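# Carry tube rack through self-closing doors to the desk

## Task

Move the tube rack from the counter, through the self-closing doors, onto the desk. At the end the rack must be upright with each tube fully seated in a hole, and both doors must be closed. If the rack or any tube touches the floor, the task fails. Any number of the robots may be used. Release the rack and back away afterwards. A robot that falls over or is left leaning fails the task.

## Robot and tools

Robots: three identical Hello Robot Stretch 4 units named r1, r2 and r3. Each has an omni-wheel base, a lift on a mast, an arm that telescopes forward, a three-joint wrist (yaw, pitch, roll) and a two-finger gripper. Each is about 1.6 m tall, and its base rim lies within 0.23 m of its base origin. Cameras per robot: rN_head_camera, rN_head_left_camera, rN_head_right_camera and rN_wrist_camera, where N is 1, 2 or 3. A loose object may occasionally get a brief external shove.

Frames: every robot reports in its own base frame. The origin is on the floor under the base centre, x points forward, y left and z up. hand_pose is a point between the open fingertips, expressed in this frame, and the printed value may be slightly off. The odometry frame is where the base frame was at scene start. Heading is positive to the left and runs from -3.142 to 3.142. Because each robot uses its own frames, only images, lidar_m and wrist_depth_mm reveal where the robots are relative to one another.

execute_actions(actions, cameras): actions is a list holding exactly one action, or an empty list to just read state and images. The action is an object keyed by robot name. For each robot you give "base", "joints" or both, optionally with "pace" and "contact_limits", or you give "end_of_arm" on its own. Everything in the action starts at once.
- base: exactly one relative offset from the base's current position, measured from the last reported state. translate_m is metres along x, forward positive, range -2 to 2. strafe_m is metres sideways, left positive, range -2 to 2. rotate_rad is an on-the-spot turn in radians, counter-clockwise positive, range -3.2 to 3.2.
- joints: absolute targets by name, not offsets. lift_m is 0 to 1.2 m. arm_m is extension, 0 to 0.55 m. wrist_yaw_rad is -1.134 to 4.276: 0 points forward, positive turns left, 3.14 is folded back, and above 3.4 the arm can get in the way. wrist_pitch_rad is -1.117 to 4.259: 0 is level and 1.57 points down. wrist_roll_rad is -1.117 to 4.259: at 0 the fingers are level, and positive turns clockwise as seen from behind. gripper_m is the fingertip gap, -0.038 to 0.141 m; values below 0 squeeze the tips together. A target outside a joint's range is clipped and the result reports it. Any other bad value, or an unknown key, rejects the whole call.
- pace: "slow", "default", "fast" or "max". Base speeds are 0.1, 0.3, 0.4 or 0.6 m/s and 1, 2, 3 or 4 rad/s. Above lift 0.2 these are reduced further, down to 0.3 m/s and 1 rad/s at lift 1.2.
- contact_limits: {"arm_m": value from 0 (lightest) to 0.75 (hardest)}. The default is 0.5.
- end_of_arm: "enable_torque" turns wrist and gripper motors back on after a torque fault.
No single action runs longer than 15 s. cameras lists the camera names to return, or "all". Leaving it out or passing null also returns all, and [] returns none.

wait(seconds from 0 to 10) lets the scene run with no new commands. zoom_image(camera, region [x0,y0,x1,y1] in pixels, origin at top-left, at most 504x504) enlarges part of that camera's latest image. read_manual gives licence texts only. finished_scene(scene) ends scene 1 or 2 permanently and reports success. The task must be complete and stable before you call it.

Result lines: base_status and joint_status describe how each motion finished. "done" on the base means the wheels turned the commanded amount, even if they slipped. off_target means the motion stopped short and may still be pushing. contact_stop_at_<key> means the motion hit something; that part drops its target and may go slack, so a slack lift can sink and a slack base can roll. limit_stop_at_tilt means the robot leans more than 6 degrees; lift, arm and wheels go slack until the lean is reduced. limit_stop_at_own_body is a self-collision stop, which can happen with pitch below -0.2 combined with roll below -0.4 or above 4. torque_fault means a wrist or gripper motor went limp; send enable_torque. on_its_own describes things not commanded in this call, and "held at" there is a target, not a position. lidar_m gives 12 distances in 30-degree sectors: the first is straight ahead and they go counter-clockwise. "-" means nothing seen, or something closer than 0.25 m. The lidar sees from about 0.15 m up, so table tops show, but it may miss glass and thin legs. wrist_depth_mm is a 7x7 grid of depths from 100 to 2000 mm. Compare turned_by_wheels with turned_by_imu: a gap above about 0.1 rad suggests a hit or slip. base_tilt is in degrees, with forward and right positive. motor_effort is a percentage with the peak in brackets; for wheels, positive means turning right.

Gripping: command gripper_m below the object's width. A firm grip shows up as a change in gripper effort; the gripper reading itself does not prove a hold. Fingertips pressed onto a surface can stick, so raise the lift. To unfold the wrist at scene start, send lift_m 0.4 and wrist_yaw_rad 0 together.

Avoid: robots touching one another. A base already in contact that drives a few more mm presses hard, and that can end the run. Two robots sharing a load can drift up to about 3 cm apart per metre of travel, which can tip one over. Driving or turning with over 1 kg held and arm_m above 0.2, especially at fast or max, can also tip a robot. Strong steady pushes with a high gripper are risky too. A level gripper holding more than about 2 kg, or a gripper pressed by base or arm motion, causes a torque fault. Avoid drops, slams and hard pushes. Never let the rack or tubes reach the floor. Leave the rack upright with all tubes fully seated, both doors closed, the gripper open and the robots backed away.

Each tool is called after "Emit:" in YAML: its name, and indented under it one key for each argument.

## Session

Emit:
execute_actions:
  actions: []

Scene clock: 0.00 s.
r1.base_odometry: x=+0.000 y=+0.000 heading=+0.000 (m, m, rad; r1's odometry frame)
r1.turned_by_wheels: +0.000 (rad since the last result)
r1.turned_by_imu: +0.000 (rad since the last result)
r1.base_tilt: forward=+0.3 right=-0.3 (deg)
r1.lidar_m: 1.72 1.24 2.79 2.09 1.90 1.67 1.17 1.11 1.14 1.27 1.21 1.27
r1.base_status: not commanded
r1.joint_positions: lift_m=+0.280 arm_m=-0.002 wrist_yaw_rad=+3.170 wrist_pitch_rad=+0.000 wrist_roll_rad=-0.002 gripper_m=+0.057
r1.joint_status: not commanded
r1.motor_effort: lift_m=+17 arm_m=+0 wrist_yaw_rad=+1 wrist_pitch_rad=-5 wrist_roll_rad=+1 gripper_m=-2 wheel_0=+0 wheel_1=+0 wheel_2=+0 (%)
r1.hand_pose: x=-0.1224 y=+0.0791 z=+0.4579 quat_wxyz=(-0.014, +0.000, -0.001, +1.000) (m; r1's base frame)
r1.wrist_depth_mm: - - 133 1397 1576 1863 1661 / - 107 133 1397 1661 1863 1576 / - 114 135 1430 1618 1863 1618 / 138 136 221 1430 1618 1863 1661 / 215 1118 1205 1397 1661 1808 1618 / 215 1098 194 1397 193 1464 1430 / 215 976 1060 - 1078 976 1060
r2.base_odometry: x=+0.000 y=+0.000 heading=+0.000 (m, m, rad; r2's odometry frame)
r2.turned_by_wheels: +0.000 (rad since the last result)
r2.turned_by_imu: +0.000 (rad since the last result)
r2.base_tilt: forward=+0.0 right=-0.2 (deg)
r2.lidar_m: 2.11 2.02 2.07 1.61 1.58 1.36 1.05 1.04 1.12 1.69 2.48 2.67
r2.base_status: not commanded
r2.joint_positions: lift_m=+0.196 arm_m=+0.003 wrist_yaw_rad=+3.077 wrist_pitch_rad=-0.002 wrist_roll_rad=-0.003 gripper_m=+0.057
r2.joint_status: not commanded
r2.motor_effort: lift_m=+19 arm_m=+0 wrist_yaw_rad=+0 wrist_pitch_rad=-5 wrist_roll_rad=-1 gripper_m=-1 wheel_0=+0 wheel_1=+0 wheel_2=+0 (%)
r2.hand_pose: x=-0.1088 y=+0.1058 z=+0.3751 quat_wxyz=(+0.032, +0.001, -0.001, +0.999) (m; r2's base frame)
r2.wrist_depth_mm: - 138 1182 1336 1537 1756 1983 / - 127 1182 1366 1499 1756 1921 / - 128 195 1336 1537 1808 1983 / 122 139 1182 1336 1576 1808 1983 / 991 1078 1160 1308 1537 1756 1983 / 960 1078 202 1281 203 1281 1255 / 878 831 878 - 878 809 891
r3.base_odometry: x=+0.000 y=+0.000 heading=+0.000 (m, m, rad; r3's odometry frame)
r3.turned_by_wheels: +0.000 (rad since the last result)
r3.turned_by_imu: +0.000 (rad since the last result)
r3.base_tilt: forward=-0.7 right=+0.0 (deg)
r3.lidar_m: 1.99 1.96 2.18 1.28 1.23 1.49 1.16 1.15 1.26 1.91 1.36 1.51
r3.base_status: not commanded
r3.joint_positions: lift_m=+0.213 arm_m=-0.002 wrist_yaw_rad=+3.175 wrist_pitch_rad=+0.015 wrist_roll_rad=+0.002 gripper_m=+0.057
r3.joint_status: not commanded
r3.motor_effort: lift_m=+20 arm_m=+0 wrist_yaw_rad=+0 wrist_pitch_rad=-6 wrist_roll_rad=-2 gripper_m=-3 wheel_0=+0 wheel_1=+0 wheel_2=+0 (%)
r3.hand_pose: x=-0.1222 y=+0.0778 z=+0.3868 quat_wxyz=(-0.017, -0.008, +0.001, +1.000) (m; r3's base frame)
r3.wrist_depth_mm: - 140 140 1397 1537 1661 1756 / - - 139 1366 1499 1661 1808 / - 107 139 1397 1464 1661 1808 / - 121 143 1366 1464 1618 1808 / 192 1160 1255 1366 1499 1618 1808 / 211 1182 206 1366 194 1464 1397 / 209 1008 960 111 991 891 991
pictures: r1_head_camera, r1_head_left_camera, r1_head_right_camera, r1_wrist_camera, r2_head_camera, r2_head_left_camera, r2_head_right_camera, r2_wrist_camera, r3_head_camera, r3_head_left_camera, r3_head_right_camera, r3_wrist_camera
Images, in order (width x height): r1_head_camera 420x560, r1_head_left_camera 420x672, r1_head_right_camera 420x672, r1_wrist_camera 616x392, r2_head_camera 420x560, r2_head_left_camera 420x672, r2_head_right_camera 420x672, r2_wrist_camera 616x392, r3_head_camera 420x560, r3_head_left_camera 420x672, r3_head_right_camera 420x672, r3_wrist_camera 616x392.

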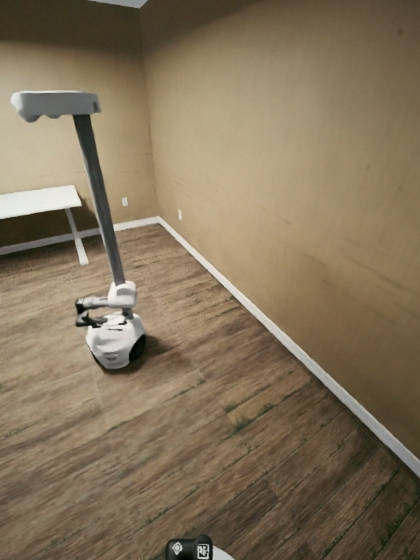

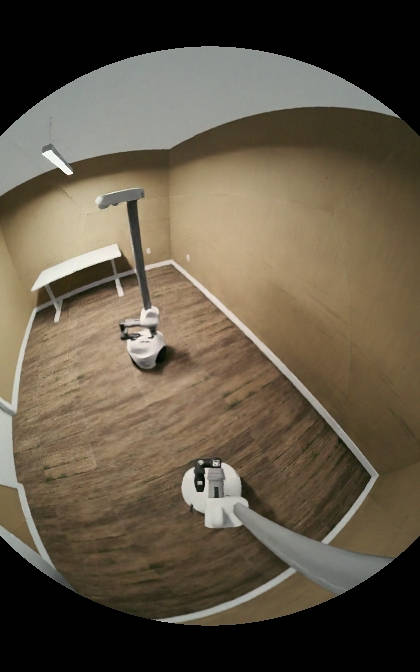

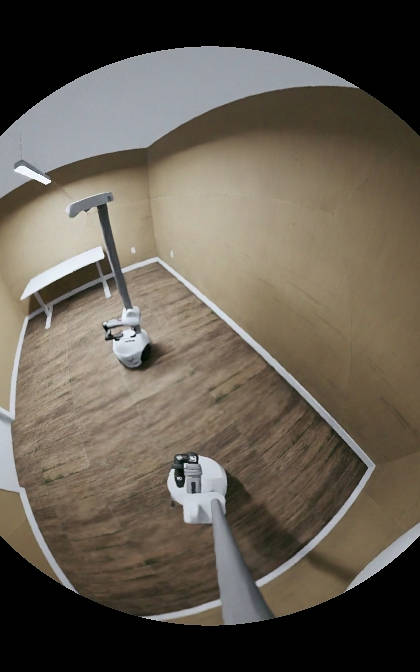

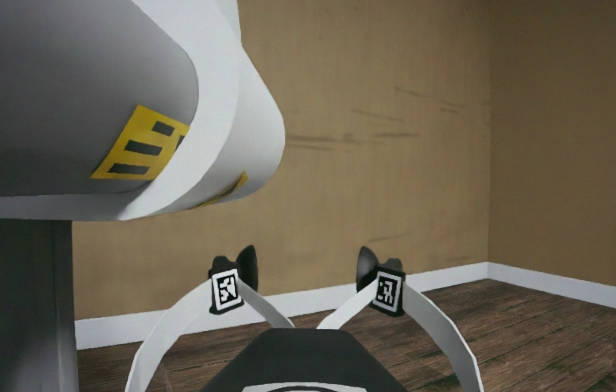

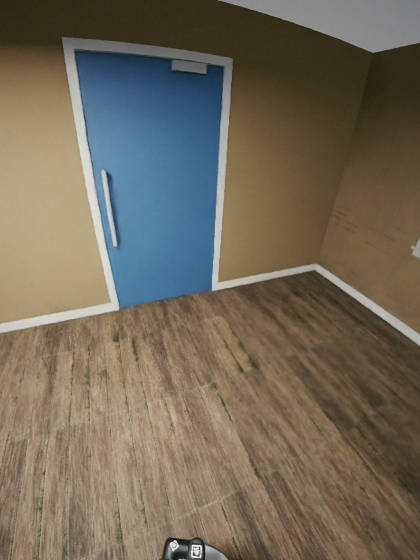

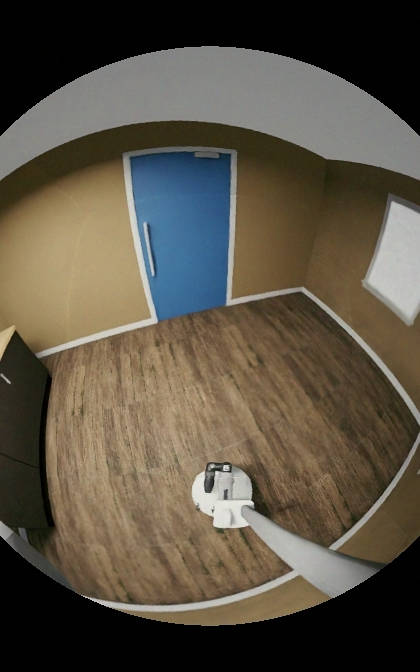

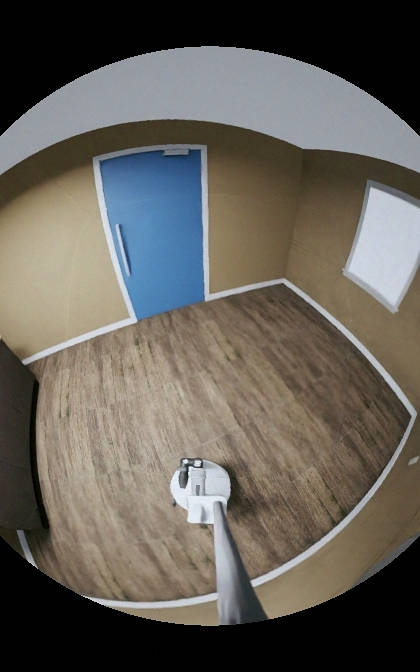

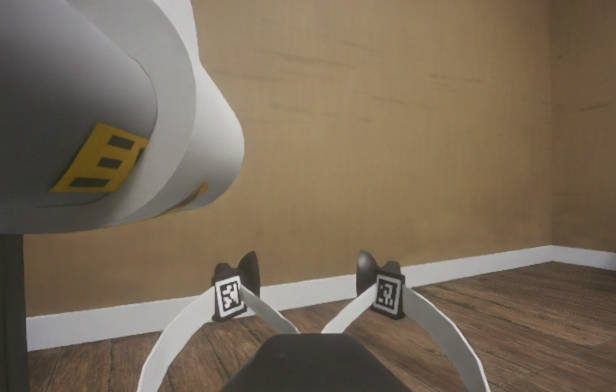

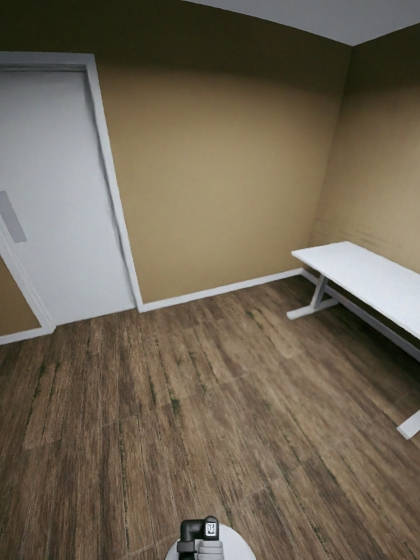

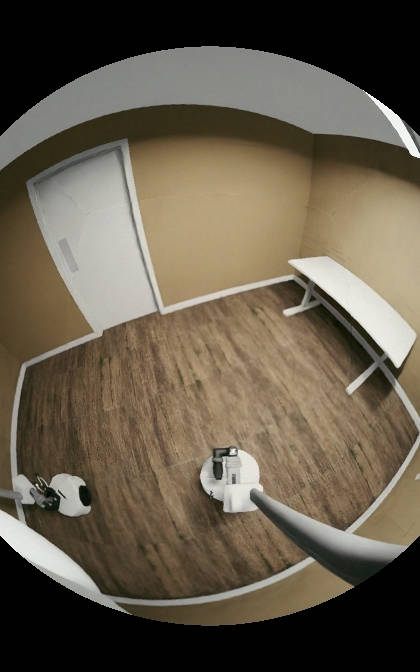

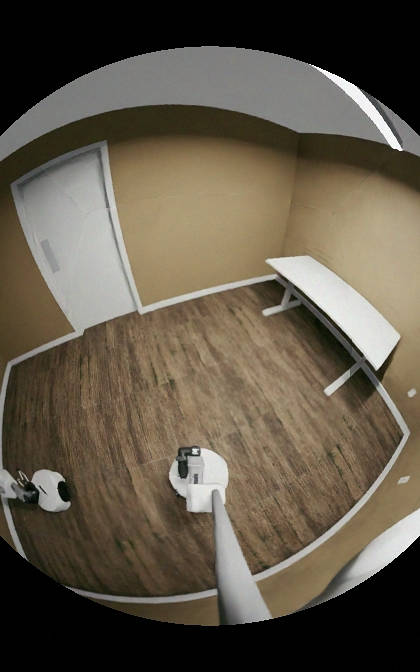

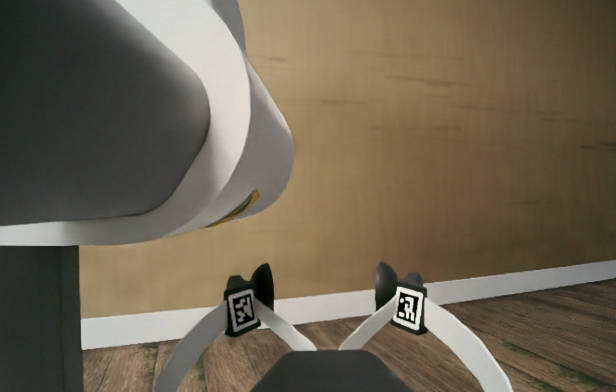

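Emit:
execute_actions:
  actions:
    - {"r1": {"base": {"rotate_rad": 2.09}, "pace": "fast"}, "r2": {"base": {"rotate_rad": 1.92}, "joints": {"lift_m": 0.9, "wrist_yaw_rad": 0, "gripper_m": 0.14}, "pace": "fast"}, "r3": {"base": {"rotate_rad": 0.35}, "pace": "fast"}}
  cameras: ["r1_head_camera", "r2_head_camera", "r2_wrist_camera", "r3_head_camera", "r3_head_left_camera"]

Scene clock: 10.40 s.
r1.base_odometry: x=+0.000 y=+0.000 heading=+2.090 (m, m, rad; r1's odometry frame)
r1.turned_by_wheels: +2.090 (rad since the last result)
r1.turned_by_imu: +2.099 (rad since the last result)
r1.base_tilt: forward=+0.2 right=-0.3 (deg)
r1.lidar_m: 1.89 1.68 1.17 1.11 1.13 1.31 1.22 1.27 1.66 1.23 2.82 2.09
r1.base_status: done
r1.joint_positions: lift_m=+0.280 arm_m=-0.002 wrist_yaw_rad=+3.170 wrist_pitch_rad=+0.000 wrist_roll_rad=-0.002 gripper_m=+0.057
r1.joint_status: not commanded
r1.motor_effort: lift_m=+18(18) arm_m=+0(0) wrist_yaw_rad=+1(2) wrist_pitch_rad=-5(4) wrist_roll_rad=+2(3) gripper_m=-4(4) wheel_0=-1(13) wheel_1=-2(10) wheel_2=+0(11) (%)
r1.hand_pose: x=-0.1224 y=+0.0791 z=+0.4579 quat_wxyz=(-0.014, +0.000, -0.001, +1.000) (m; r1's base frame)
r1.wrist_depth_mm: - - 134 1308 1281 1308 1336 / - 107 134 1336 1308 1308 1308 / - 114 135 1308 1308 1336 1336 / 138 136 222 1308 1308 1336 1336 / 214 1336 1308 1336 1308 1308 1308 / 215 1336 193 1336 193 1308 1336 / 214 976 1060 - 1078 960 1042
r2.base_odometry: x=+0.000 y=+0.000 heading=+1.920 (m, m, rad; r2's odometry frame)
r2.turned_by_wheels: +1.920 (rad since the last result)
r2.turned_by_imu: +1.910 (rad since the last result)
r2.base_tilt: forward=+0.0 right=-0.2 (deg)
r2.lidar_m: 1.58 1.58 1.12 1.03 1.07 1.43 2.50 2.59 2.22 1.98 2.12 1.70
r2.base_status: done
r2.joint_positions: lift_m=+0.900 arm_m=+0.003 wrist_yaw_rad=+0.000 wrist_pitch_rad=-0.002 wrist_roll_rad=-0.003 gripper_m=+0.140
r2.joint_status: all done
r2.motor_effort: lift_m=+21(26) arm_m=+0(0) wrist_yaw_rad=-3(10) wrist_pitch_rad=-4(5) wrist_roll_rad=-1(1) gripper_m=+3(1) wheel_0=+1(7) wheel_1=+2(9) wheel_2=+2(9) (%)
r2.hand_pose: x=+0.4620 y=-0.0873 z=+1.0785 quat_wxyz=(+1.000, -0.001, -0.001, +0.000) (m; r2's base frame)
r2.wrist_depth_mm: 1756 1921 1983 - - - - / 1661 1921 1983 - - - - / 1708 1983 1983 - - - - / 1618 1983 - - - - - / 1661 1983 1499 1366 1430 1464 1464 / 1708 1983 1397 1397 1430 1397 1464 / 1708 1983 - - 1430 1430 1464
r3.base_odometry: x=+0.000 y=+0.000 heading=+0.350 (m, m, rad; r3's odometry frame)
r3.turned_by_wheels: +0.350 (rad since the last result)
r3.turned_by_imu: +0.353 (rad since the last result)
r3.base_tilt: forward=-0.7 right=+0.0 (deg)
r3.lidar_m: 1.97 2.13 2.72 1.23 1.70 1.19 1.14 1.18 1.58 1.36 1.42 1.88
r3.base_status: done
r3.joint_positions: lift_m=+0.213 arm_m=-0.002 wrist_yaw_rad=+3.175 wrist_pitch_rad=+0.015 wrist_roll_rad=+0.002 gripper_m=+0.057
r3.joint_status: not commanded
r3.motor_effort: lift_m=+19(20) arm_m=+0(0) wrist_yaw_rad=+1(2) wrist_pitch_rad=-5(6) wrist_roll_rad=-3(4) gripper_m=-2(3) wheel_0=+0(6) wheel_1=+2(8) wheel_2=+2(7) (%)
r3.hand_pose: x=-0.1222 y=+0.0778 z=+0.3868 quat_wxyz=(-0.017, -0.008, +0.001, +1.000) (m; r3's base frame)
r3.wrist_depth_mm: - 140 140 1281 1281 1281 1255 / - - 138 1281 1281 1255 1255 / - 107 138 1281 1255 1281 1255 / - 121 143 1308 1255 1255 1281 / 192 1308 1308 1281 1281 1255 1255 / 211 1281 205 1281 193 1255 1229 / 209 1025 931 111 991 904 976
pictures: r1_head_camera, r2_head_camera, r2_wrist_camera, r3_head_camera, r3_head_left_camera
Images, in order (width x height): r1_head_camera 420x560, r2_head_camera 420x560, r2_wrist_camera 616x392, r3_head_camera 420x560, r3_head_left_camera 420x672.

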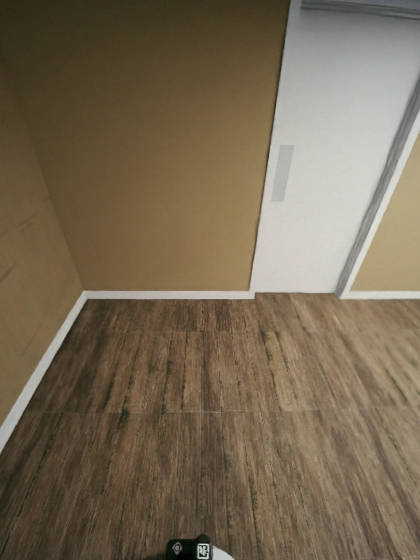

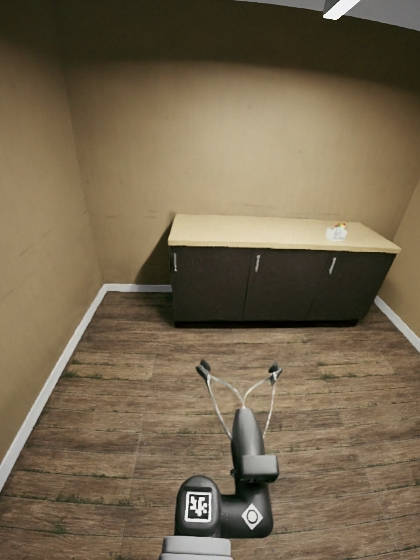

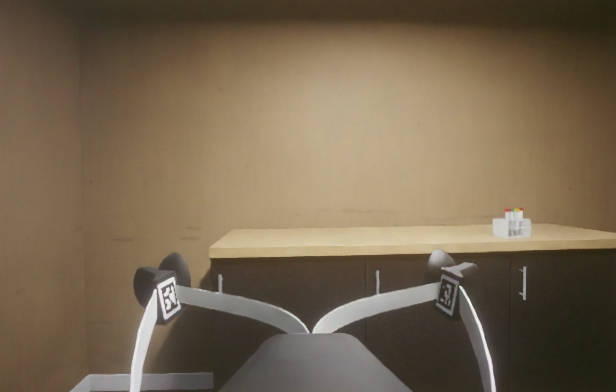

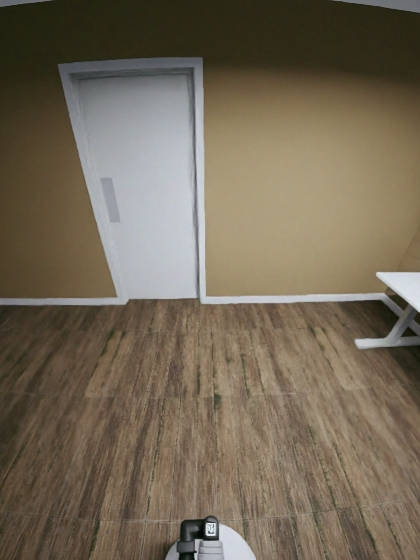

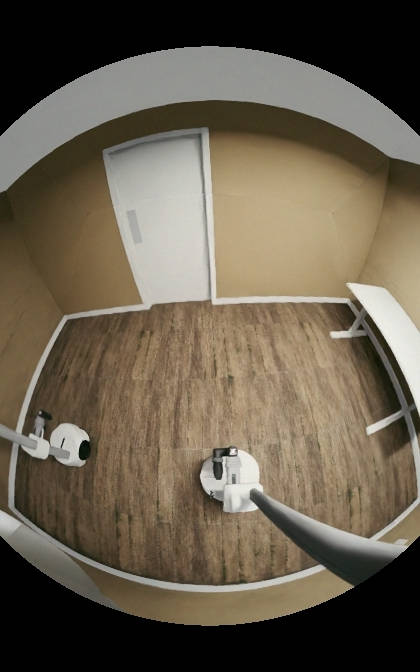

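Emit:
execute_actions:
  actions:
    - {"r2": {"base": {"strafe_m": -0.75}, "pace": "fast"}, "r3": {"base": {"strafe_m": 0.55}, "pace": "fast"}}
  cameras: []

Emit:
execute_actions:
  actions:
    - {"r2": {"base": {"translate_m": 0.75}, "joints": {"wrist_pitch_rad": 0.3}, "pace": "fast"}, "r3": {"base": {"translate_m": 1.2}, "pace": "fast"}}
  cameras: ["r2_head_camera", "r2_wrist_camera", "r3_head_camera", "r1_head_camera"]

Scene clock: 31.97 s.
r1.base_odometry: x=+0.000 y=+0.000 heading=+2.090 (m, m, rad; r1's odometry frame)
r1.turned_by_wheels: +0.000 (rad since the last result)
r1.turned_by_imu: -0.002 (rad since the last result)
r1.base_tilt: forward=+0.3 right=-0.3 (deg)
r1.lidar_m: 1.87 1.66 1.17 1.11 1.15 1.31 1.22 1.24 1.68 0.68 2.82 2.07
r1.base_status: not commanded
r1.joint_positions: lift_m=+0.280 arm_m=-0.002 wrist_yaw_rad=+3.170 wrist_pitch_rad=+0.000 wrist_roll_rad=-0.002 gripper_m=+0.057
r1.joint_status: not commanded
r1.motor_effort: lift_m=+18(18) arm_m=+0(0) wrist_yaw_rad=+0(0) wrist_pitch_rad=-6(7) wrist_roll_rad=-1(1) gripper_m=-2(3) wheel_0=-1(1) wheel_1=-1(1) wheel_2=+0(0) (%)
r1.hand_pose: x=-0.1224 y=+0.0791 z=+0.4579 quat_wxyz=(-0.014, +0.000, -0.001, +1.000) (m; r1's base frame)
r1.wrist_depth_mm: - - 133 1281 1336 1308 1308 / - 107 134 1308 1308 1308 1336 / - 114 135 1308 1336 1336 1308 / 138 136 222 1336 1336 1336 1308 / 214 1336 1308 1336 1308 1336 1336 / 214 1308 194 1336 192 1336 1336 / 214 960 1060 - 1078 960 1060
r2.base_odometry: x=+0.705 y=+0.257 heading=+1.920 (m, m, rad; r2's odometry frame)
r2.turned_by_wheels: +0.000 (rad since the last result)
r2.turned_by_imu: +0.000 (rad since the last result)
r2.base_tilt: forward=+0.0 right=-0.2 (deg)
r2.lidar_m: 1.64 1.69 1.91 1.80 1.82 2.43 2.47 2.04 1.40 1.25 1.37 1.74
r2.base_status: done
r2.joint_positions: lift_m=+0.900 arm_m=+0.003 wrist_yaw_rad=+0.000 wrist_pitch_rad=-0.002 wrist_roll_rad=-0.003 gripper_m=+0.140
r2.joint_status: not commanded
r2.motor_effort: lift_m=+21(21) arm_m=-1(1) wrist_yaw_rad=-2(2) wrist_pitch_rad=-5(5) wrist_roll_rad=-1(1) gripper_m=+3(5) wheel_0=+0(12) wheel_1=+1(9) wheel_2=+1(2) (%)
r2.hand_pose: x=+0.4620 y=-0.0874 z=+1.0785 quat_wxyz=(+1.000, -0.001, -0.001, +0.000) (m; r2's base frame)
r2.wrist_depth_mm: 1921 1983 - - - - 1576 / 1921 - - - - - 1576 / 1983 - - - - - 1618 / 1983 - - - - - 1618 / 1397 1397 1464 1430 1499 - 1618 / 1397 1397 1430 1464 1464 1921 1618 / 1397 1430 1430 - 1499 1921 1618
r3.base_odometry: x=-0.189 y=+0.517 heading=+0.350 (m, m, rad; r3's odometry frame)
r3.turned_by_wheels: +0.000 (rad since the last result)
r3.turned_by_imu: +0.003 (rad since the last result)
r3.base_tilt: forward=-0.7 right=+0.0 (deg)
r3.lidar_m: 1.99 2.02 0.88 0.69 1.74 1.23 1.15 1.19 1.61 1.91 1.99 2.06
r3.base_status: done
r3.joint_positions: lift_m=+0.213 arm_m=-0.002 wrist_yaw_rad=+3.175 wrist_pitch_rad=+0.015 wrist_roll_rad=+0.002 gripper_m=+0.057
r3.joint_status: not commanded
r3.motor_effort: lift_m=+20(20) arm_m=+0(0) wrist_yaw_rad=+0(0) wrist_pitch_rad=-5(5) wrist_roll_rad=-2(2) gripper_m=+0(4) wheel_0=+0(10) wheel_1=-1(13) wheel_2=+1(2) (%)
r3.hand_pose: x=-0.1222 y=+0.0778 z=+0.3868 quat_wxyz=(-0.017, -0.008, +0.001, +1.000) (m; r3's base frame)
r3.wrist_depth_mm: - 140 140 1308 1308 1308 1255 / - - 138 1281 1281 1281 1281 / - 107 138 1308 1308 1281 1281 / - 121 143 1281 1308 1255 1255 / 192 1281 1336 1281 1281 1281 1255 / 211 1308 206 1308 194 1255 1281 / 209 1025 946 111 991 917 991
pictures: none
No camera images: the call's "cameras" was empty. Leave "cameras" out to get every camera's image.

Scene clock: 36.33 s.
r1.base_odometry: x=+0.000 y=+0.000 heading=+2.090 (m, m, rad; r1's odometry frame)
r1.turned_by_wheels: +0.000 (rad since the last result)
r1.turned_by_imu: -0.002 (rad since the last result)
r1.base_tilt: forward=+0.3 right=-0.3 (deg)
r1.lidar_m: 1.88 1.67 1.19 1.11 1.16 1.30 1.21 1.26 1.68 2.82 2.80 1.25
r1.base_status: not commanded
r1.joint_positions: lift_m=+0.280 arm_m=-0.002 wrist_yaw_rad=+3.170 wrist_pitch_rad=+0.000 wrist_roll_rad=-0.002 gripper_m=+0.057
r1.joint_status: not commanded
r1.motor_effort: lift_m=+18(18) arm_m=+0(0) wrist_yaw_rad=+1(0) wrist_pitch_rad=-7(5) wrist_roll_rad=+0(2) gripper_m=-1(3) wheel_0=-1(1) wheel_1=-1(1) wheel_2=+0(0) (%)
r1.hand_pose: x=-0.1224 y=+0.0791 z=+0.4579 quat_wxyz=(-0.014, +0.000, -0.001, +1.000) (m; r1's base frame)
r1.wrist_depth_mm: - - 133 1336 1336 1308 1308 / - 107 134 1336 1308 1308 1281 / - 114 135 1336 1336 1281 1308 / 138 136 222 1336 1308 1336 1336 / 215 1308 1366 1308 1366 1336 1308 / 214 1308 194 1308 193 1336 1308 / 214 960 1060 - 1098 960 1042
r2.base_odometry: x=+0.448 y=+0.961 heading=+1.921 (m, m, rad; r2's odometry frame)
r2.turned_by_wheels: +0.000 (rad since the last result)
r2.turned_by_imu: +0.001 (rad since the last result)
r2.base_tilt: forward=+0.0 right=-0.3 (deg)
r2.lidar_m: 0.87 0.89 1.19 1.83 1.91 2.48 3.26 1.97 1.37 1.26 1.32 0.94
r2.base_status: done
r2.joint_positions: lift_m=+0.900 arm_m=+0.003 wrist_yaw_rad=+0.000 wrist_pitch_rad=+0.302 wrist_roll_rad=-0.003 gripper_m=+0.140
r2.joint_status: all done
r2.motor_effort: lift_m=+21(21) arm_m=-1(0) wrist_yaw_rad=-1(1) wrist_pitch_rad=-4(7) wrist_roll_rad=-1(1) gripper_m=-1(4) wheel_0=+0(6) wheel_1=+1(5) wheel_2=+0(10) (%)
r2.hand_pose: x=+0.4489 y=-0.0874 z=+0.9922 quat_wxyz=(+0.989, -0.001, +0.150, +0.000) (m; r2's base frame)
r2.wrist_depth_mm: 1138 1160 1182 1182 1182 1205 1229 / 1205 1229 1229 1229 1229 1281 1281 / 1229 1182 1182 991 820 1138 1366 / 699 691 691 715 732 741 750 / 707 723 741 750 759 778 798 / 750 750 768 778 788 820 842 / 809 809 820 - 854 866 931
r3.base_odometry: x=+0.938 y=+0.928 heading=+0.350 (m, m, rad; r3's odometry frame)
r3.turned_by_wheels: +0.000 (rad since the last result)
r3.turned_by_imu: +0.003 (rad since the last result)
r3.base_tilt: forward=-0.7 right=+0.0 (deg)
r3.lidar_m: 0.82 0.84 1.05 2.06 1.37 1.26 2.37 2.44 1.98 1.87 1.11 0.86
r3.base_status: done
r3.joint_positions: lift_m=+0.213 arm_m=-0.002 wrist_yaw_rad=+3.175 wrist_pitch_rad=+0.015 wrist_roll_rad=+0.002 gripper_m=+0.057
r3.joint_status: not commanded
r3.motor_effort: lift_m=+19(20) arm_m=+0(0) wrist_yaw_rad=+2(2) wrist_pitch_rad=-5(6) wrist_roll_rad=-4(4) gripper_m=-3(3) wheel_0=-2(6) wheel_1=-1(7) wheel_2=+1(10) (%)
r3.hand_pose: x=-0.1222 y=+0.0778 z=+0.3868 quat_wxyz=(-0.017, -0.008, +0.001, +1.000) (m; r3's base frame)
r3.wrist_depth_mm: - 140 139 - - - - / - - 138 - - - - / - 107 138 - - - 1397 / - 121 143 - - - - / 193 - - - - - - / 211 1618 206 1499 193 1464 1098 / 209 1025 946 111 991 891 991
pictures: r1_head_camera, r2_head_camera, r2_wrist_camera, r3_head_camera
Images, in order (width x height): r1_head_camera 420x560, r2_head_camera 420x560, r2_wrist_camera 616x392, r3_head_camera 420x560.

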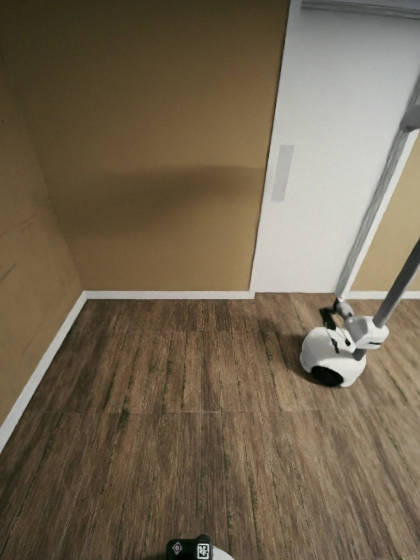

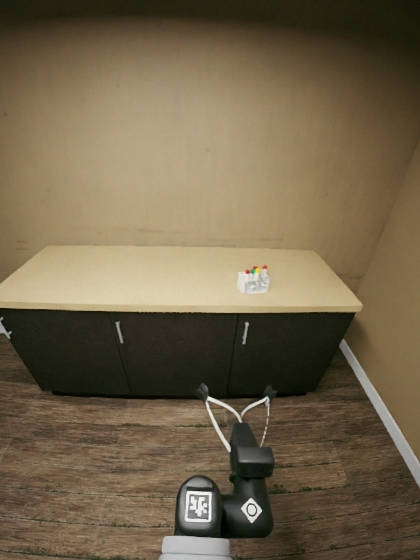

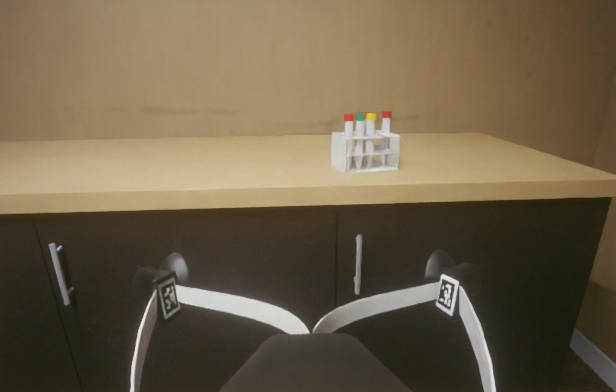

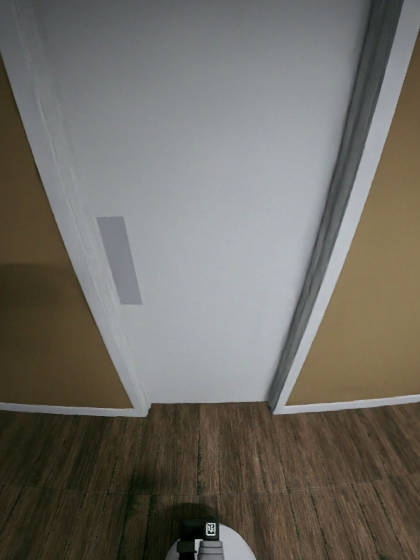

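Emit:
zoom_image:
  camera: "r2_wrist_camera"
  region: [300, 90, 440, 190]

Emit:
zoom_image:
  camera: "r2_head_camera"
  region: [210, 250, 300, 310]

Region (300, 90, 440, 190) of r2_wrist_camera's 616x392 image, scaled by 3.600; it fills the top 360 rows of this view, and the rest is white.

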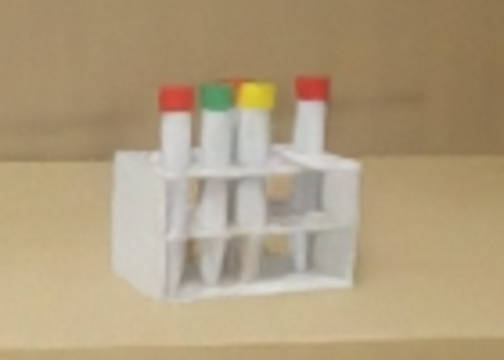

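Region (210, 250, 300, 310) of r2_head_camera's 420x560 image, scaled by 5.600, with more detail than that image has.

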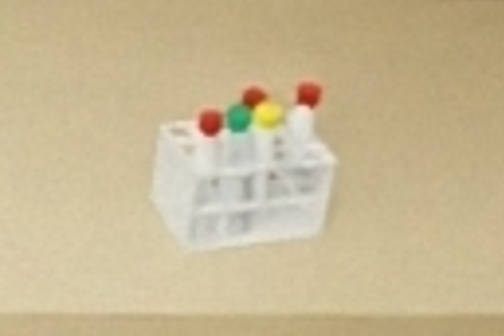

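Emit:
execute_actions:
  actions:
    - {"r2": {"base": {"rotate_rad": 0.27}, "pace": "fast"}, "r3": {"base": {"translate_m": 0.6}, "pace": "fast"}, "r1": {"base": {"strafe_m": -0.85}, "pace": "fast"}}
  cameras: []

Emit:
execute_actions:
  actions:
    - {"r2": {"base": {"strafe_m": -0.38}, "pace": "fast"}, "r3": {"base": {"translate_m": 0.3}, "pace": "slow"}}
  cameras: ["r2_head_camera", "r2_wrist_camera", "r3_head_left_camera", "r1_head_camera"]

Scene clock: 65.23 s.
r1.base_odometry: x=+0.738 y=+0.422 heading=+2.090 (m, m, rad; r1's odometry frame)
r1.turned_by_wheels: +0.000 (rad since the last result)
r1.turned_by_imu: -0.005 (rad since the last result)
r1.base_tilt: forward=+0.3 right=-0.3 (deg)
r1.lidar_m: 1.56 1.99 2.07 1.95 1.79 1.26 1.19 1.21 1.63 1.96 2.04 2.04
r1.base_status: done
r1.joint_positions: lift_m=+0.280 arm_m=-0.002 wrist_yaw_rad=+3.170 wrist_pitch_rad=+0.000 wrist_roll_rad=-0.002 gripper_m=+0.057
r1.joint_status: not commanded
r1.motor_effort: lift_m=+17(18) arm_m=+0(1) wrist_yaw_rad=+1(2) wrist_pitch_rad=-7(6) wrist_roll_rad=-2(0) gripper_m=-4(4) wheel_0=-3(17) wheel_1=+0(6) wheel_2=+0(1) (%)
r1.hand_pose: x=-0.1224 y=+0.0791 z=+0.4579 quat_wxyz=(-0.014, +0.000, -0.001, +1.000) (m; r1's base frame)
r1.wrist_depth_mm: - - 133 1229 1255 1281 1281 / - 107 134 1255 1281 1281 1281 / - 114 135 1281 1281 1308 1281 / 138 136 221 1308 1281 1281 1308 / 215 1281 1281 1308 1281 1281 1308 / 215 1281 195 1281 193 1281 1281 / 215 960 1060 - 1078 960 1042
r2.base_odometry: x=+0.448 y=+0.962 heading=+2.190 (m, m, rad; r2's odometry frame)
r2.turned_by_wheels: +0.270 (rad since the last result)
r2.turned_by_imu: +0.270 (rad since the last result)
r2.base_tilt: forward=+0.0 right=-0.2 (deg)
r2.lidar_m: 0.87 1.02 1.84 1.84 2.08 3.21 2.89 1.54 1.29 1.27 1.08 0.88
r2.base_status: done
r2.joint_positions: lift_m=+0.900 arm_m=+0.003 wrist_yaw_rad=+0.000 wrist_pitch_rad=+0.302 wrist_roll_rad=-0.003 gripper_m=+0.140
r2.joint_status: not commanded
r2.motor_effort: lift_m=+21(21) arm_m=+0(0) wrist_yaw_rad=-1(1) wrist_pitch_rad=-5(4) wrist_roll_rad=+0(0) gripper_m=+0(1) wheel_0=-1(9) wheel_1=-1(6) wheel_2=+0(7) (%)
r2.hand_pose: x=+0.4489 y=-0.0874 z=+0.9922 quat_wxyz=(+0.989, -0.001, +0.150, +0.000) (m; r2's base frame)
r2.wrist_depth_mm: 1366 1308 1229 1182 1138 1078 1042 / 1499 1397 1336 1229 1182 1138 1078 / 1499 1182 1182 1160 1138 854 1025 / 831 788 750 699 683 634 615 / 904 831 788 750 707 661 634 / 976 917 820 768 732 691 668 / 1042 960 904 - 778 741 707
r3.base_odometry: x=+1.502 y=+1.134 heading=+0.350 (m, m, rad; r3's odometry frame)
r3.turned_by_wheels: +0.000 (rad since the last result)
r3.turned_by_imu: +0.002 (rad since the last result)
r3.base_tilt: forward=-0.7 right=+0.0 (deg)
r3.lidar_m: 0.25 0.25 0.33 0.51 2.14 2.89 1.57 3.09 1.98 0.69 0.33 0.25
r3.base_status: done
r3.joint_positions: lift_m=+0.213 arm_m=-0.002 wrist_yaw_rad=+3.175 wrist_pitch_rad=+0.015 wrist_roll_rad=+0.002 gripper_m=+0.057
r3.joint_status: not commanded
r3.motor_effort: lift_m=+19(20) arm_m=+0(0) wrist_yaw_rad=+3(1) wrist_pitch_rad=-5(5) wrist_roll_rad=-4(1) gripper_m=-7(3) wheel_0=-1(5) wheel_1=-1(10) wheel_2=+1(12) (%)
r3.hand_pose: x=-0.1222 y=+0.0778 z=+0.3868 quat_wxyz=(-0.017, -0.008, +0.001, +1.000) (m; r3's base frame)
r3.wrist_depth_mm: - 140 140 - - - - / - - 139 - - - - / - 107 138 - - - - / - 121 143 - - - - / 192 - - 1983 - - - / 211 1537 205 1537 193 1430 1430 / 210 1025 946 111 1008 904 991
pictures: none
No camera images: the call's "cameras" was empty. Leave "cameras" out to get every camera's image.

Scene clock: 69.53 s.
r1.base_odometry: x=+0.738 y=+0.422 heading=+2.090 (m, m, rad; r1's odometry frame)
r1.turned_by_wheels: +0.000 (rad since the last result)
r1.turned_by_imu: -0.002 (rad since the last result)
r1.base_tilt: forward=+0.3 right=-0.4 (deg)
r1.lidar_m: 1.85 1.98 2.06 1.96 1.79 1.28 1.19 1.22 1.61 1.96 2.03 2.00
r1.base_status: not commanded
r1.joint_positions: lift_m=+0.280 arm_m=-0.002 wrist_yaw_rad=+3.170 wrist_pitch_rad=+0.000 wrist_roll_rad=-0.002 gripper_m=+0.057
r1.joint_status: not commanded
r1.motor_effort: lift_m=+17(18) arm_m=+1(0) wrist_yaw_rad=+2(1) wrist_pitch_rad=-6(8) wrist_roll_rad=+0(1) gripper_m=-2(3) wheel_0=-3(3) wheel_1=+0(0) wheel_2=+0(0) (%)
r1.hand_pose: x=-0.1224 y=+0.0791 z=+0.4579 quat_wxyz=(-0.014, +0.000, -0.001, +1.000) (m; r1's base frame)
r1.wrist_depth_mm: - - 133 1281 1281 1308 1281 / - 107 134 1255 1281 1281 1255 / - 114 135 1281 1255 1281 1281 / 138 136 222 1281 1281 1281 1281 / 214 1281 1281 1308 1308 1281 1281 / 215 1281 194 1281 193 1255 1281 / 214 960 1060 - 1098 976 1060
r2.base_odometry: x=+0.757 y=+1.182 heading=+2.190 (m, m, rad; r2's odometry frame)
r2.turned_by_wheels: +0.000 (rad since the last result)
r2.turned_by_imu: +0.001 (rad since the last result)
r2.base_tilt: forward=+0.0 right=-0.2 (deg)
r2.lidar_m: 0.79 0.90 1.49 2.22 2.50 3.31 2.07 1.10 0.92 0.90 1.03 0.79
r2.base_status: done
r2.joint_positions: lift_m=+0.900 arm_m=+0.003 wrist_yaw_rad=+0.000 wrist_pitch_rad=+0.302 wrist_roll_rad=-0.003 gripper_m=+0.140
r2.joint_status: not commanded
r2.motor_effort: lift_m=+20(21) arm_m=+0(1) wrist_yaw_rad=-1(2) wrist_pitch_rad=-5(4) wrist_roll_rad=-1(0) gripper_m=+0(0) wheel_0=-2(8) wheel_1=+2(10) wheel_2=+1(1) (%)
r2.hand_pose: x=+0.4489 y=-0.0874 z=+0.9923 quat_wxyz=(+0.989, -0.001, +0.151, +0.000) (m; r2's base frame)
r2.wrist_depth_mm: 1308 1255 1160 1118 1060 1025 976 / 1397 1336 1229 1160 1118 1060 1008 / 1205 1182 1182 866 1138 1078 1060 / 741 707 676 627 627 621 615 / 788 741 699 647 621 580 559 / 854 788 723 676 647 603 585 / 931 854 798 - 691 647 627
r3.base_odometry: x=+1.783 y=+1.237 heading=+0.349 (m, m, rad; r3's odometry frame)
r3.turned_by_wheels: -0.001 (rad since the last result)
r3.turned_by_imu: +0.004 (rad since the last result)
r3.base_tilt: forward=-0.8 right=+0.0 (deg)
r3.lidar_m: 0.25 0.35 1.11 0.41 0.45 2.92 1.88 2.71 0.43 0.25 0.25 -
r3.base_status: done
r3.joint_positions: lift_m=+0.213 arm_m=-0.002 wrist_yaw_rad=+3.175 wrist_pitch_rad=+0.015 wrist_roll_rad=+0.002 gripper_m=+0.057
r3.joint_status: not commanded
r3.motor_effort: lift_m=+20(20) arm_m=+0(0) wrist_yaw_rad=+1(3) wrist_pitch_rad=-6(5) wrist_roll_rad=+0(3) gripper_m=-3(4) wheel_0=+13(27) wheel_1=+0(10) wheel_2=-21(26) (%)
r3.hand_pose: x=-0.1222 y=+0.0778 z=+0.3868 quat_wxyz=(-0.017, -0.008, +0.001, +1.000) (m; r3's base frame)
r3.wrist_depth_mm: - 140 139 - - - - / - - 138 - - - - / - 107 138 - - - - / - 121 142 - - - - / 192 - - - - - - / 211 1537 205 1499 193 1499 1397 / 209 1008 960 111 991 904 976
pictures: r1_head_camera, r2_head_camera, r2_wrist_camera, r3_head_left_camera
Images, in order (width x height): r1_head_camera 420x560, r2_head_camera 420x560, r2_wrist_camera 616x392, r3_head_left_camera 420x672.

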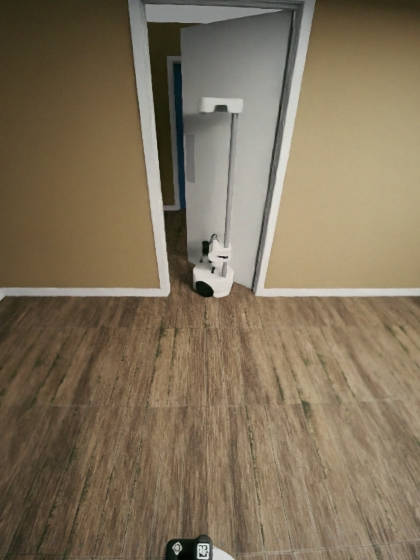

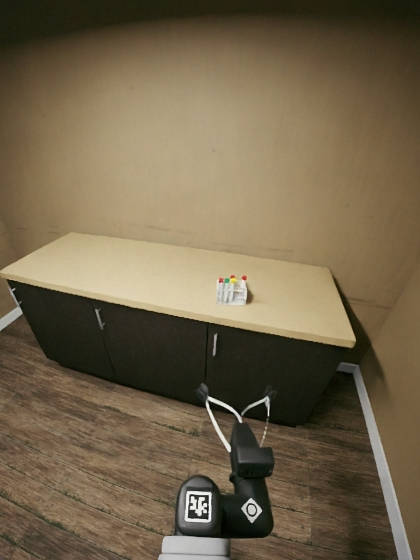

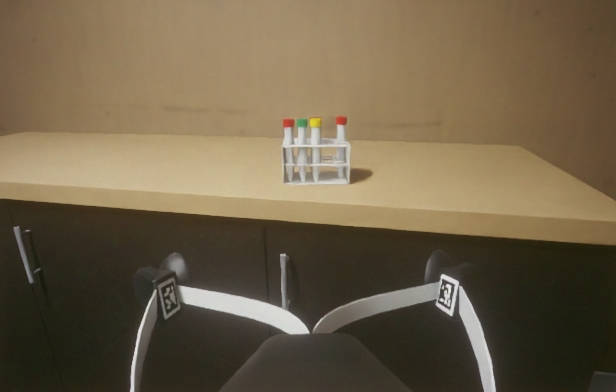

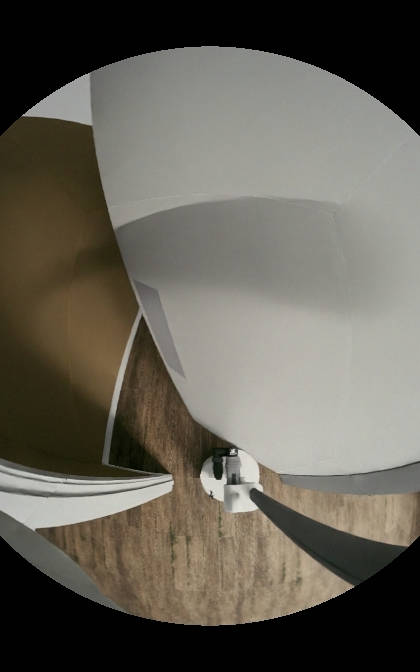

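Emit:
execute_actions:
  actions:
    - {"r2": {"base": {"translate_m": 0.22}, "joints": {"wrist_pitch_rad": 0.0, "lift_m": 0.8, "gripper_m": 0.141}, "pace": "fast"}, "r3": {"base": {"translate_m": 0.7}, "pace": "default"}, "r1": {"base": {"translate_m": 1.0}, "pace": "fast"}}
  cameras: ["r2_head_camera", "r2_wrist_camera", "r3_head_left_camera", "r3_head_camera", "r1_head_camera"]

Scene clock: 84.10 s.
r1.base_odometry: x=+0.242 y=+1.290 heading=+2.090 (m, m, rad; r1's odometry frame)
r1.turned_by_wheels: +0.000 (rad since the last result)
r1.turned_by_imu: -0.009 (rad since the last result)
r1.base_tilt: forward=+0.2 right=-0.4 (deg)
r1.lidar_m: 0.58 0.65 1.30 2.01 2.08 2.31 2.17 2.22 2.02 1.93 1.46 1.03
r1.base_status: done
r1.joint_positions: lift_m=+0.280 arm_m=-0.002 wrist_yaw_rad=+3.170 wrist_pitch_rad=+0.000 wrist_roll_rad=-0.002 gripper_m=+0.057
r1.joint_status: not commanded
r1.motor_effort: lift_m=+18(17) arm_m=+0(0) wrist_yaw_rad=+0(1) wrist_pitch_rad=-5(6) wrist_roll_rad=+0(1) gripper_m=-3(3) wheel_0=+0(8) wheel_1=+1(5) wheel_2=+3(19) (%)
r1.hand_pose: x=-0.1224 y=+0.0791 z=+0.4579 quat_wxyz=(-0.014, +0.000, -0.001, +1.000) (m; r1's base frame)
r1.wrist_depth_mm: - - 133 - - - - / - 107 134 - - - - / - 114 135 - - - - / 138 136 221 - - - - / 214 - - - - - - / 215 1397 194 1537 193 1430 1430 / 214 946 1060 - 1060 960 1042
r2.base_odometry: x=+0.629 y=+1.361 heading=+2.191 (m, m, rad; r2's odometry frame)
r2.turned_by_wheels: +0.000 (rad since the last result)
r2.turned_by_imu: +0.003 (rad since the last result)
r2.base_tilt: forward=+0.0 right=-0.2 (deg)
r2.lidar_m: 0.58 0.65 1.10 2.17 2.42 3.52 2.16 1.15 0.94 0.94 0.73 0.58
r2.base_status: done
r2.joint_positions: lift_m=+0.800 arm_m=+0.003 wrist_yaw_rad=+0.000 wrist_pitch_rad=+0.002 wrist_roll_rad=-0.003 gripper_m=+0.141
r2.joint_status: all done
r2.motor_effort: lift_m=+17(21) arm_m=+0(1) wrist_yaw_rad=-2(2) wrist_pitch_rad=-6(10) wrist_roll_rad=-1(1) gripper_m=-1(4) wheel_0=+0(6) wheel_1=-1(6) wheel_2=+2(11) (%)
r2.hand_pose: x=+0.4620 y=-0.0874 z=+0.9777 quat_wxyz=(+1.000, -0.001, +0.001, +0.000) (m; r2's base frame)
r2.wrist_depth_mm: 1205 1118 1078 991 946 904 878 / 1205 1138 1078 1025 960 917 878 / 1205 1138 1078 1008 976 931 878 / 1205 1138 1098 1025 960 931 878 / 691 683 676 466 661 640 640 / 442 407 384 366 345 327 349 / 462 436 415 - 359 343 320
r3.base_odometry: x=+1.483 y=+1.247 heading=-0.045 (m, m, rad; r3's odometry frame)
r3.turned_by_wheels: -0.394 (rad since the last result)
r3.turned_by_imu: -0.396 (rad since the last result)
r3.base_tilt: forward=-0.7 right=+0.0 (deg)
r3.lidar_m: 0.25 - 0.25 0.33 0.90 2.09 0.70 0.59 2.60 2.02 0.53 0.28
r3.base_status: translate_m contact_stop (by the wheels' count: -0.284 of +0.700)
r3.joint_positions: lift_m=+0.213 arm_m=-0.002 wrist_yaw_rad=+3.175 wrist_pitch_rad=+0.015 wrist_roll_rad=+0.002 gripper_m=+0.057
r3.joint_status: not commanded
r3.on_its_own: the wheels are slack since a contact_stop
r3.motor_effort: lift_m=+20(20) arm_m=+0(0) wrist_yaw_rad=+0(15) wrist_pitch_rad=-7(6) wrist_roll_rad=-4(1) gripper_m=-3(4) wheel_0=+0(18) wheel_1=+0(3) wheel_2=+0(35) (%)
r3.hand_pose: x=-0.1223 y=+0.0777 z=+0.3868 quat_wxyz=(-0.017, -0.008, +0.001, +1.000) (m; r3's base frame)
r3.wrist_depth_mm: - 140 139 - - - 1983 / - - 139 - - - 1983 / - 107 138 - - - 1863 / - 122 143 - - - 1983 / 192 - - - - - 1983 / 211 809 206 1537 193 1464 1430 / 209 661 820 111 976 904 1008
pictures: r1_head_camera, r2_head_camera, r2_wrist_camera, r3_head_camera, r3_head_left_camera
Images, in order (width x height): r1_head_camera 420x560, r2_head_camera 420x560, r2_wrist_camera 616x392, r3_head_camera 420x560, r3_head_left_camera 420x672.

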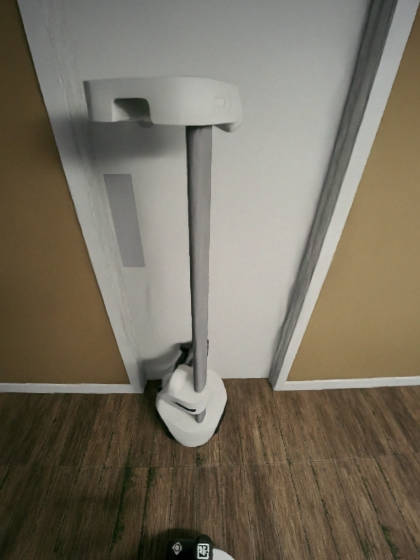

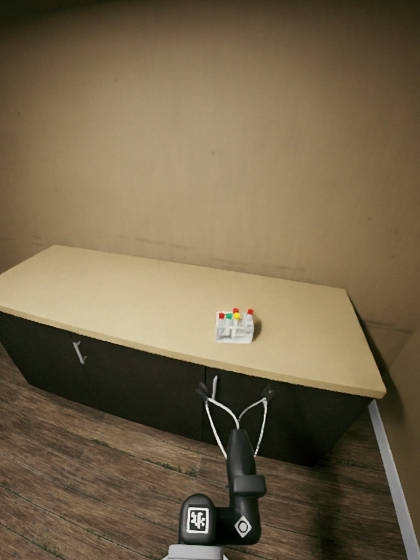

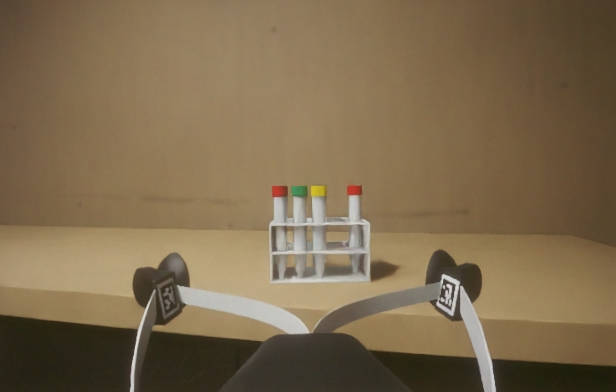

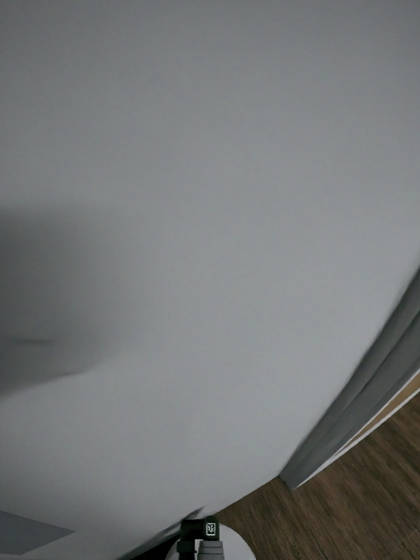

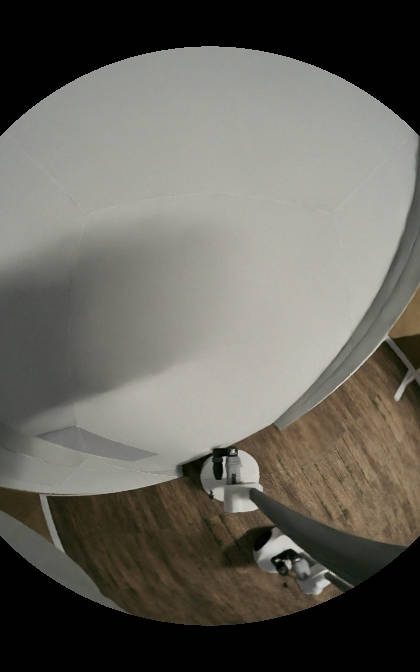

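Emit:
execute_actions:
  actions:
    - {"r2": {"base": {"strafe_m": -0.015}, "joints": {"wrist_pitch_rad": 0.08, "lift_m": 0.808, "arm_m": 0.16}}, "r3": {"base": {"rotate_rad": 0.395}, "pace": "slow"}, "r1": {"base": {"translate_m": -0.3}, "pace": "fast"}}
  cameras: ["r2_wrist_camera", "r1_head_camera"]

Scene clock: 106.73 s.
r1.base_odometry: x=+0.391 y=+1.029 heading=+2.090 (m, m, rad; r1's odometry frame)
r1.turned_by_wheels: +0.000 (rad since the last result)
r1.turned_by_imu: -0.001 (rad since the last result)
r1.base_tilt: forward=+0.3 right=-0.3 (deg)
r1.lidar_m: 0.89 1.28 1.67 1.99 2.07 2.00 1.88 1.93 2.03 1.94 1.86 1.32
r1.base_status: done
r1.joint_positions: lift_m=+0.280 arm_m=-0.002 wrist_yaw_rad=+3.170 wrist_pitch_rad=+0.000 wrist_roll_rad=-0.002 gripper_m=+0.057
r1.joint_status: not commanded
r1.motor_effort: lift_m=+18(18) arm_m=+0(0) wrist_yaw_rad=+1(0) wrist_pitch_rad=-7(5) wrist_roll_rad=+0(1) gripper_m=-3(3) wheel_0=-1(8) wheel_1=-1(11) wheel_2=-1(9) (%)
r1.hand_pose: x=-0.1224 y=+0.0791 z=+0.4579 quat_wxyz=(-0.014, +0.000, -0.001, +1.000) (m; r1's base frame)
r1.wrist_depth_mm: - - 134 1921 1921 1983 1983 / - 107 133 1921 1921 1921 - / - 114 135 1921 - - - / 138 136 221 - - - - / 213 - - - - - - / 215 1430 194 1499 192 1464 1430 / 215 946 1060 - 1060 960 1042
r2.base_odometry: x=+0.641 y=+1.370 heading=+2.191 (m, m, rad; r2's odometry frame)
r2.turned_by_wheels: +0.000 (rad since the last result)
r2.turned_by_imu: +0.001 (rad since the last result)
r2.base_tilt: forward=+0.0 right=-0.3 (deg)
r2.lidar_m: 0.58 0.66 1.07 2.17 2.46 3.53 2.14 1.13 0.95 0.94 0.73 0.59
r2.base_status: done
r2.joint_positions: lift_m=+0.808 arm_m=+0.159 wrist_yaw_rad=+0.000 wrist_pitch_rad=+0.082 wrist_roll_rad=-0.003 gripper_m=+0.141
r2.joint_status: all done
r2.motor_effort: lift_m=+22(21) arm_m=+6(6) wrist_yaw_rad=-2(0) wrist_pitch_rad=-5(4) wrist_roll_rad=+0(1) gripper_m=+2(1) wheel_0=+0(6) wheel_1=+0(8) wheel_2=+0(1) (%)
r2.hand_pose: x=+0.6174 y=-0.0874 z=+0.9623 quat_wxyz=(+0.999, -0.001, +0.041, +0.000) (m; r2's base frame)
r2.wrist_depth_mm: 960 904 866 809 778 741 715 / 991 917 891 831 798 759 723 / 1008 946 891 842 809 768 732 / 1008 960 904 301 798 778 741 / 480 480 384 324 421 462 455 / 300 260 260 297 258 255 290 / 249 237 227 - 215 204 216
r3.base_odometry: x=+1.484 y=+1.247 heading=+0.350 (m, m, rad; r3's odometry frame)
r3.turned_by_wheels: +0.395 (rad since the last result)
r3.turned_by_imu: +0.397 (rad since the last result)
r3.base_tilt: forward=-0.6 right=+0.0 (deg)
r3.lidar_m: - 0.25 0.29 0.50 2.01 2.72 0.89 3.07 2.08 0.57 0.31 0.25
r3.base_status: done
r3.joint_positions: lift_m=+0.213 arm_m=-0.002 wrist_yaw_rad=+3.175 wrist_pitch_rad=+0.015 wrist_roll_rad=+0.002 gripper_m=+0.057
r3.joint_status: not commanded
r3.motor_effort: lift_m=+20(20) arm_m=+0(0) wrist_yaw_rad=+0(1) wrist_pitch_rad=-6(6) wrist_roll_rad=-2(5) gripper_m=-5(2) wheel_0=-3(5) wheel_1=-1(6) wheel_2=+0(5) (%)
r3.hand_pose: x=-0.1223 y=+0.0777 z=+0.3868 quat_wxyz=(-0.017, -0.008, +0.001, +1.000) (m; r3's base frame)
r3.wrist_depth_mm: - 140 140 - - - - / - - 138 - - - - / - 107 138 - - - - / - 122 143 - - - - / 192 - - - - - - / 211 1576 205 1060 194 1499 1366 / 209 1025 946 111 991 904 991
pictures: r1_head_camera, r2_wrist_camera
Images, in order (width x height): r1_head_camera 420x560, r2_wrist_camera 616x392.

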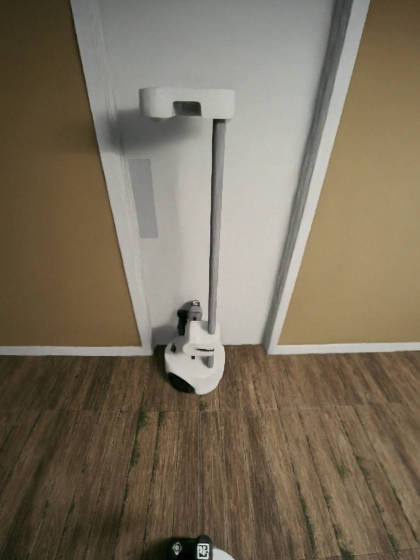

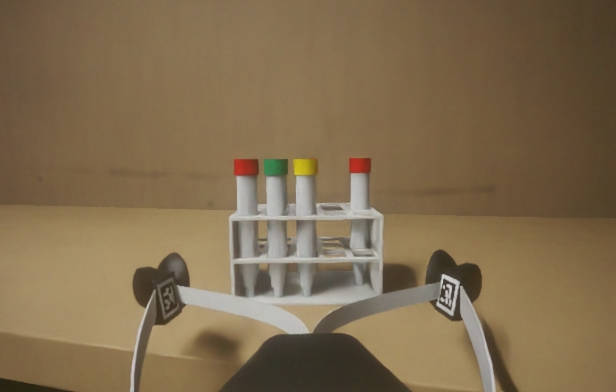

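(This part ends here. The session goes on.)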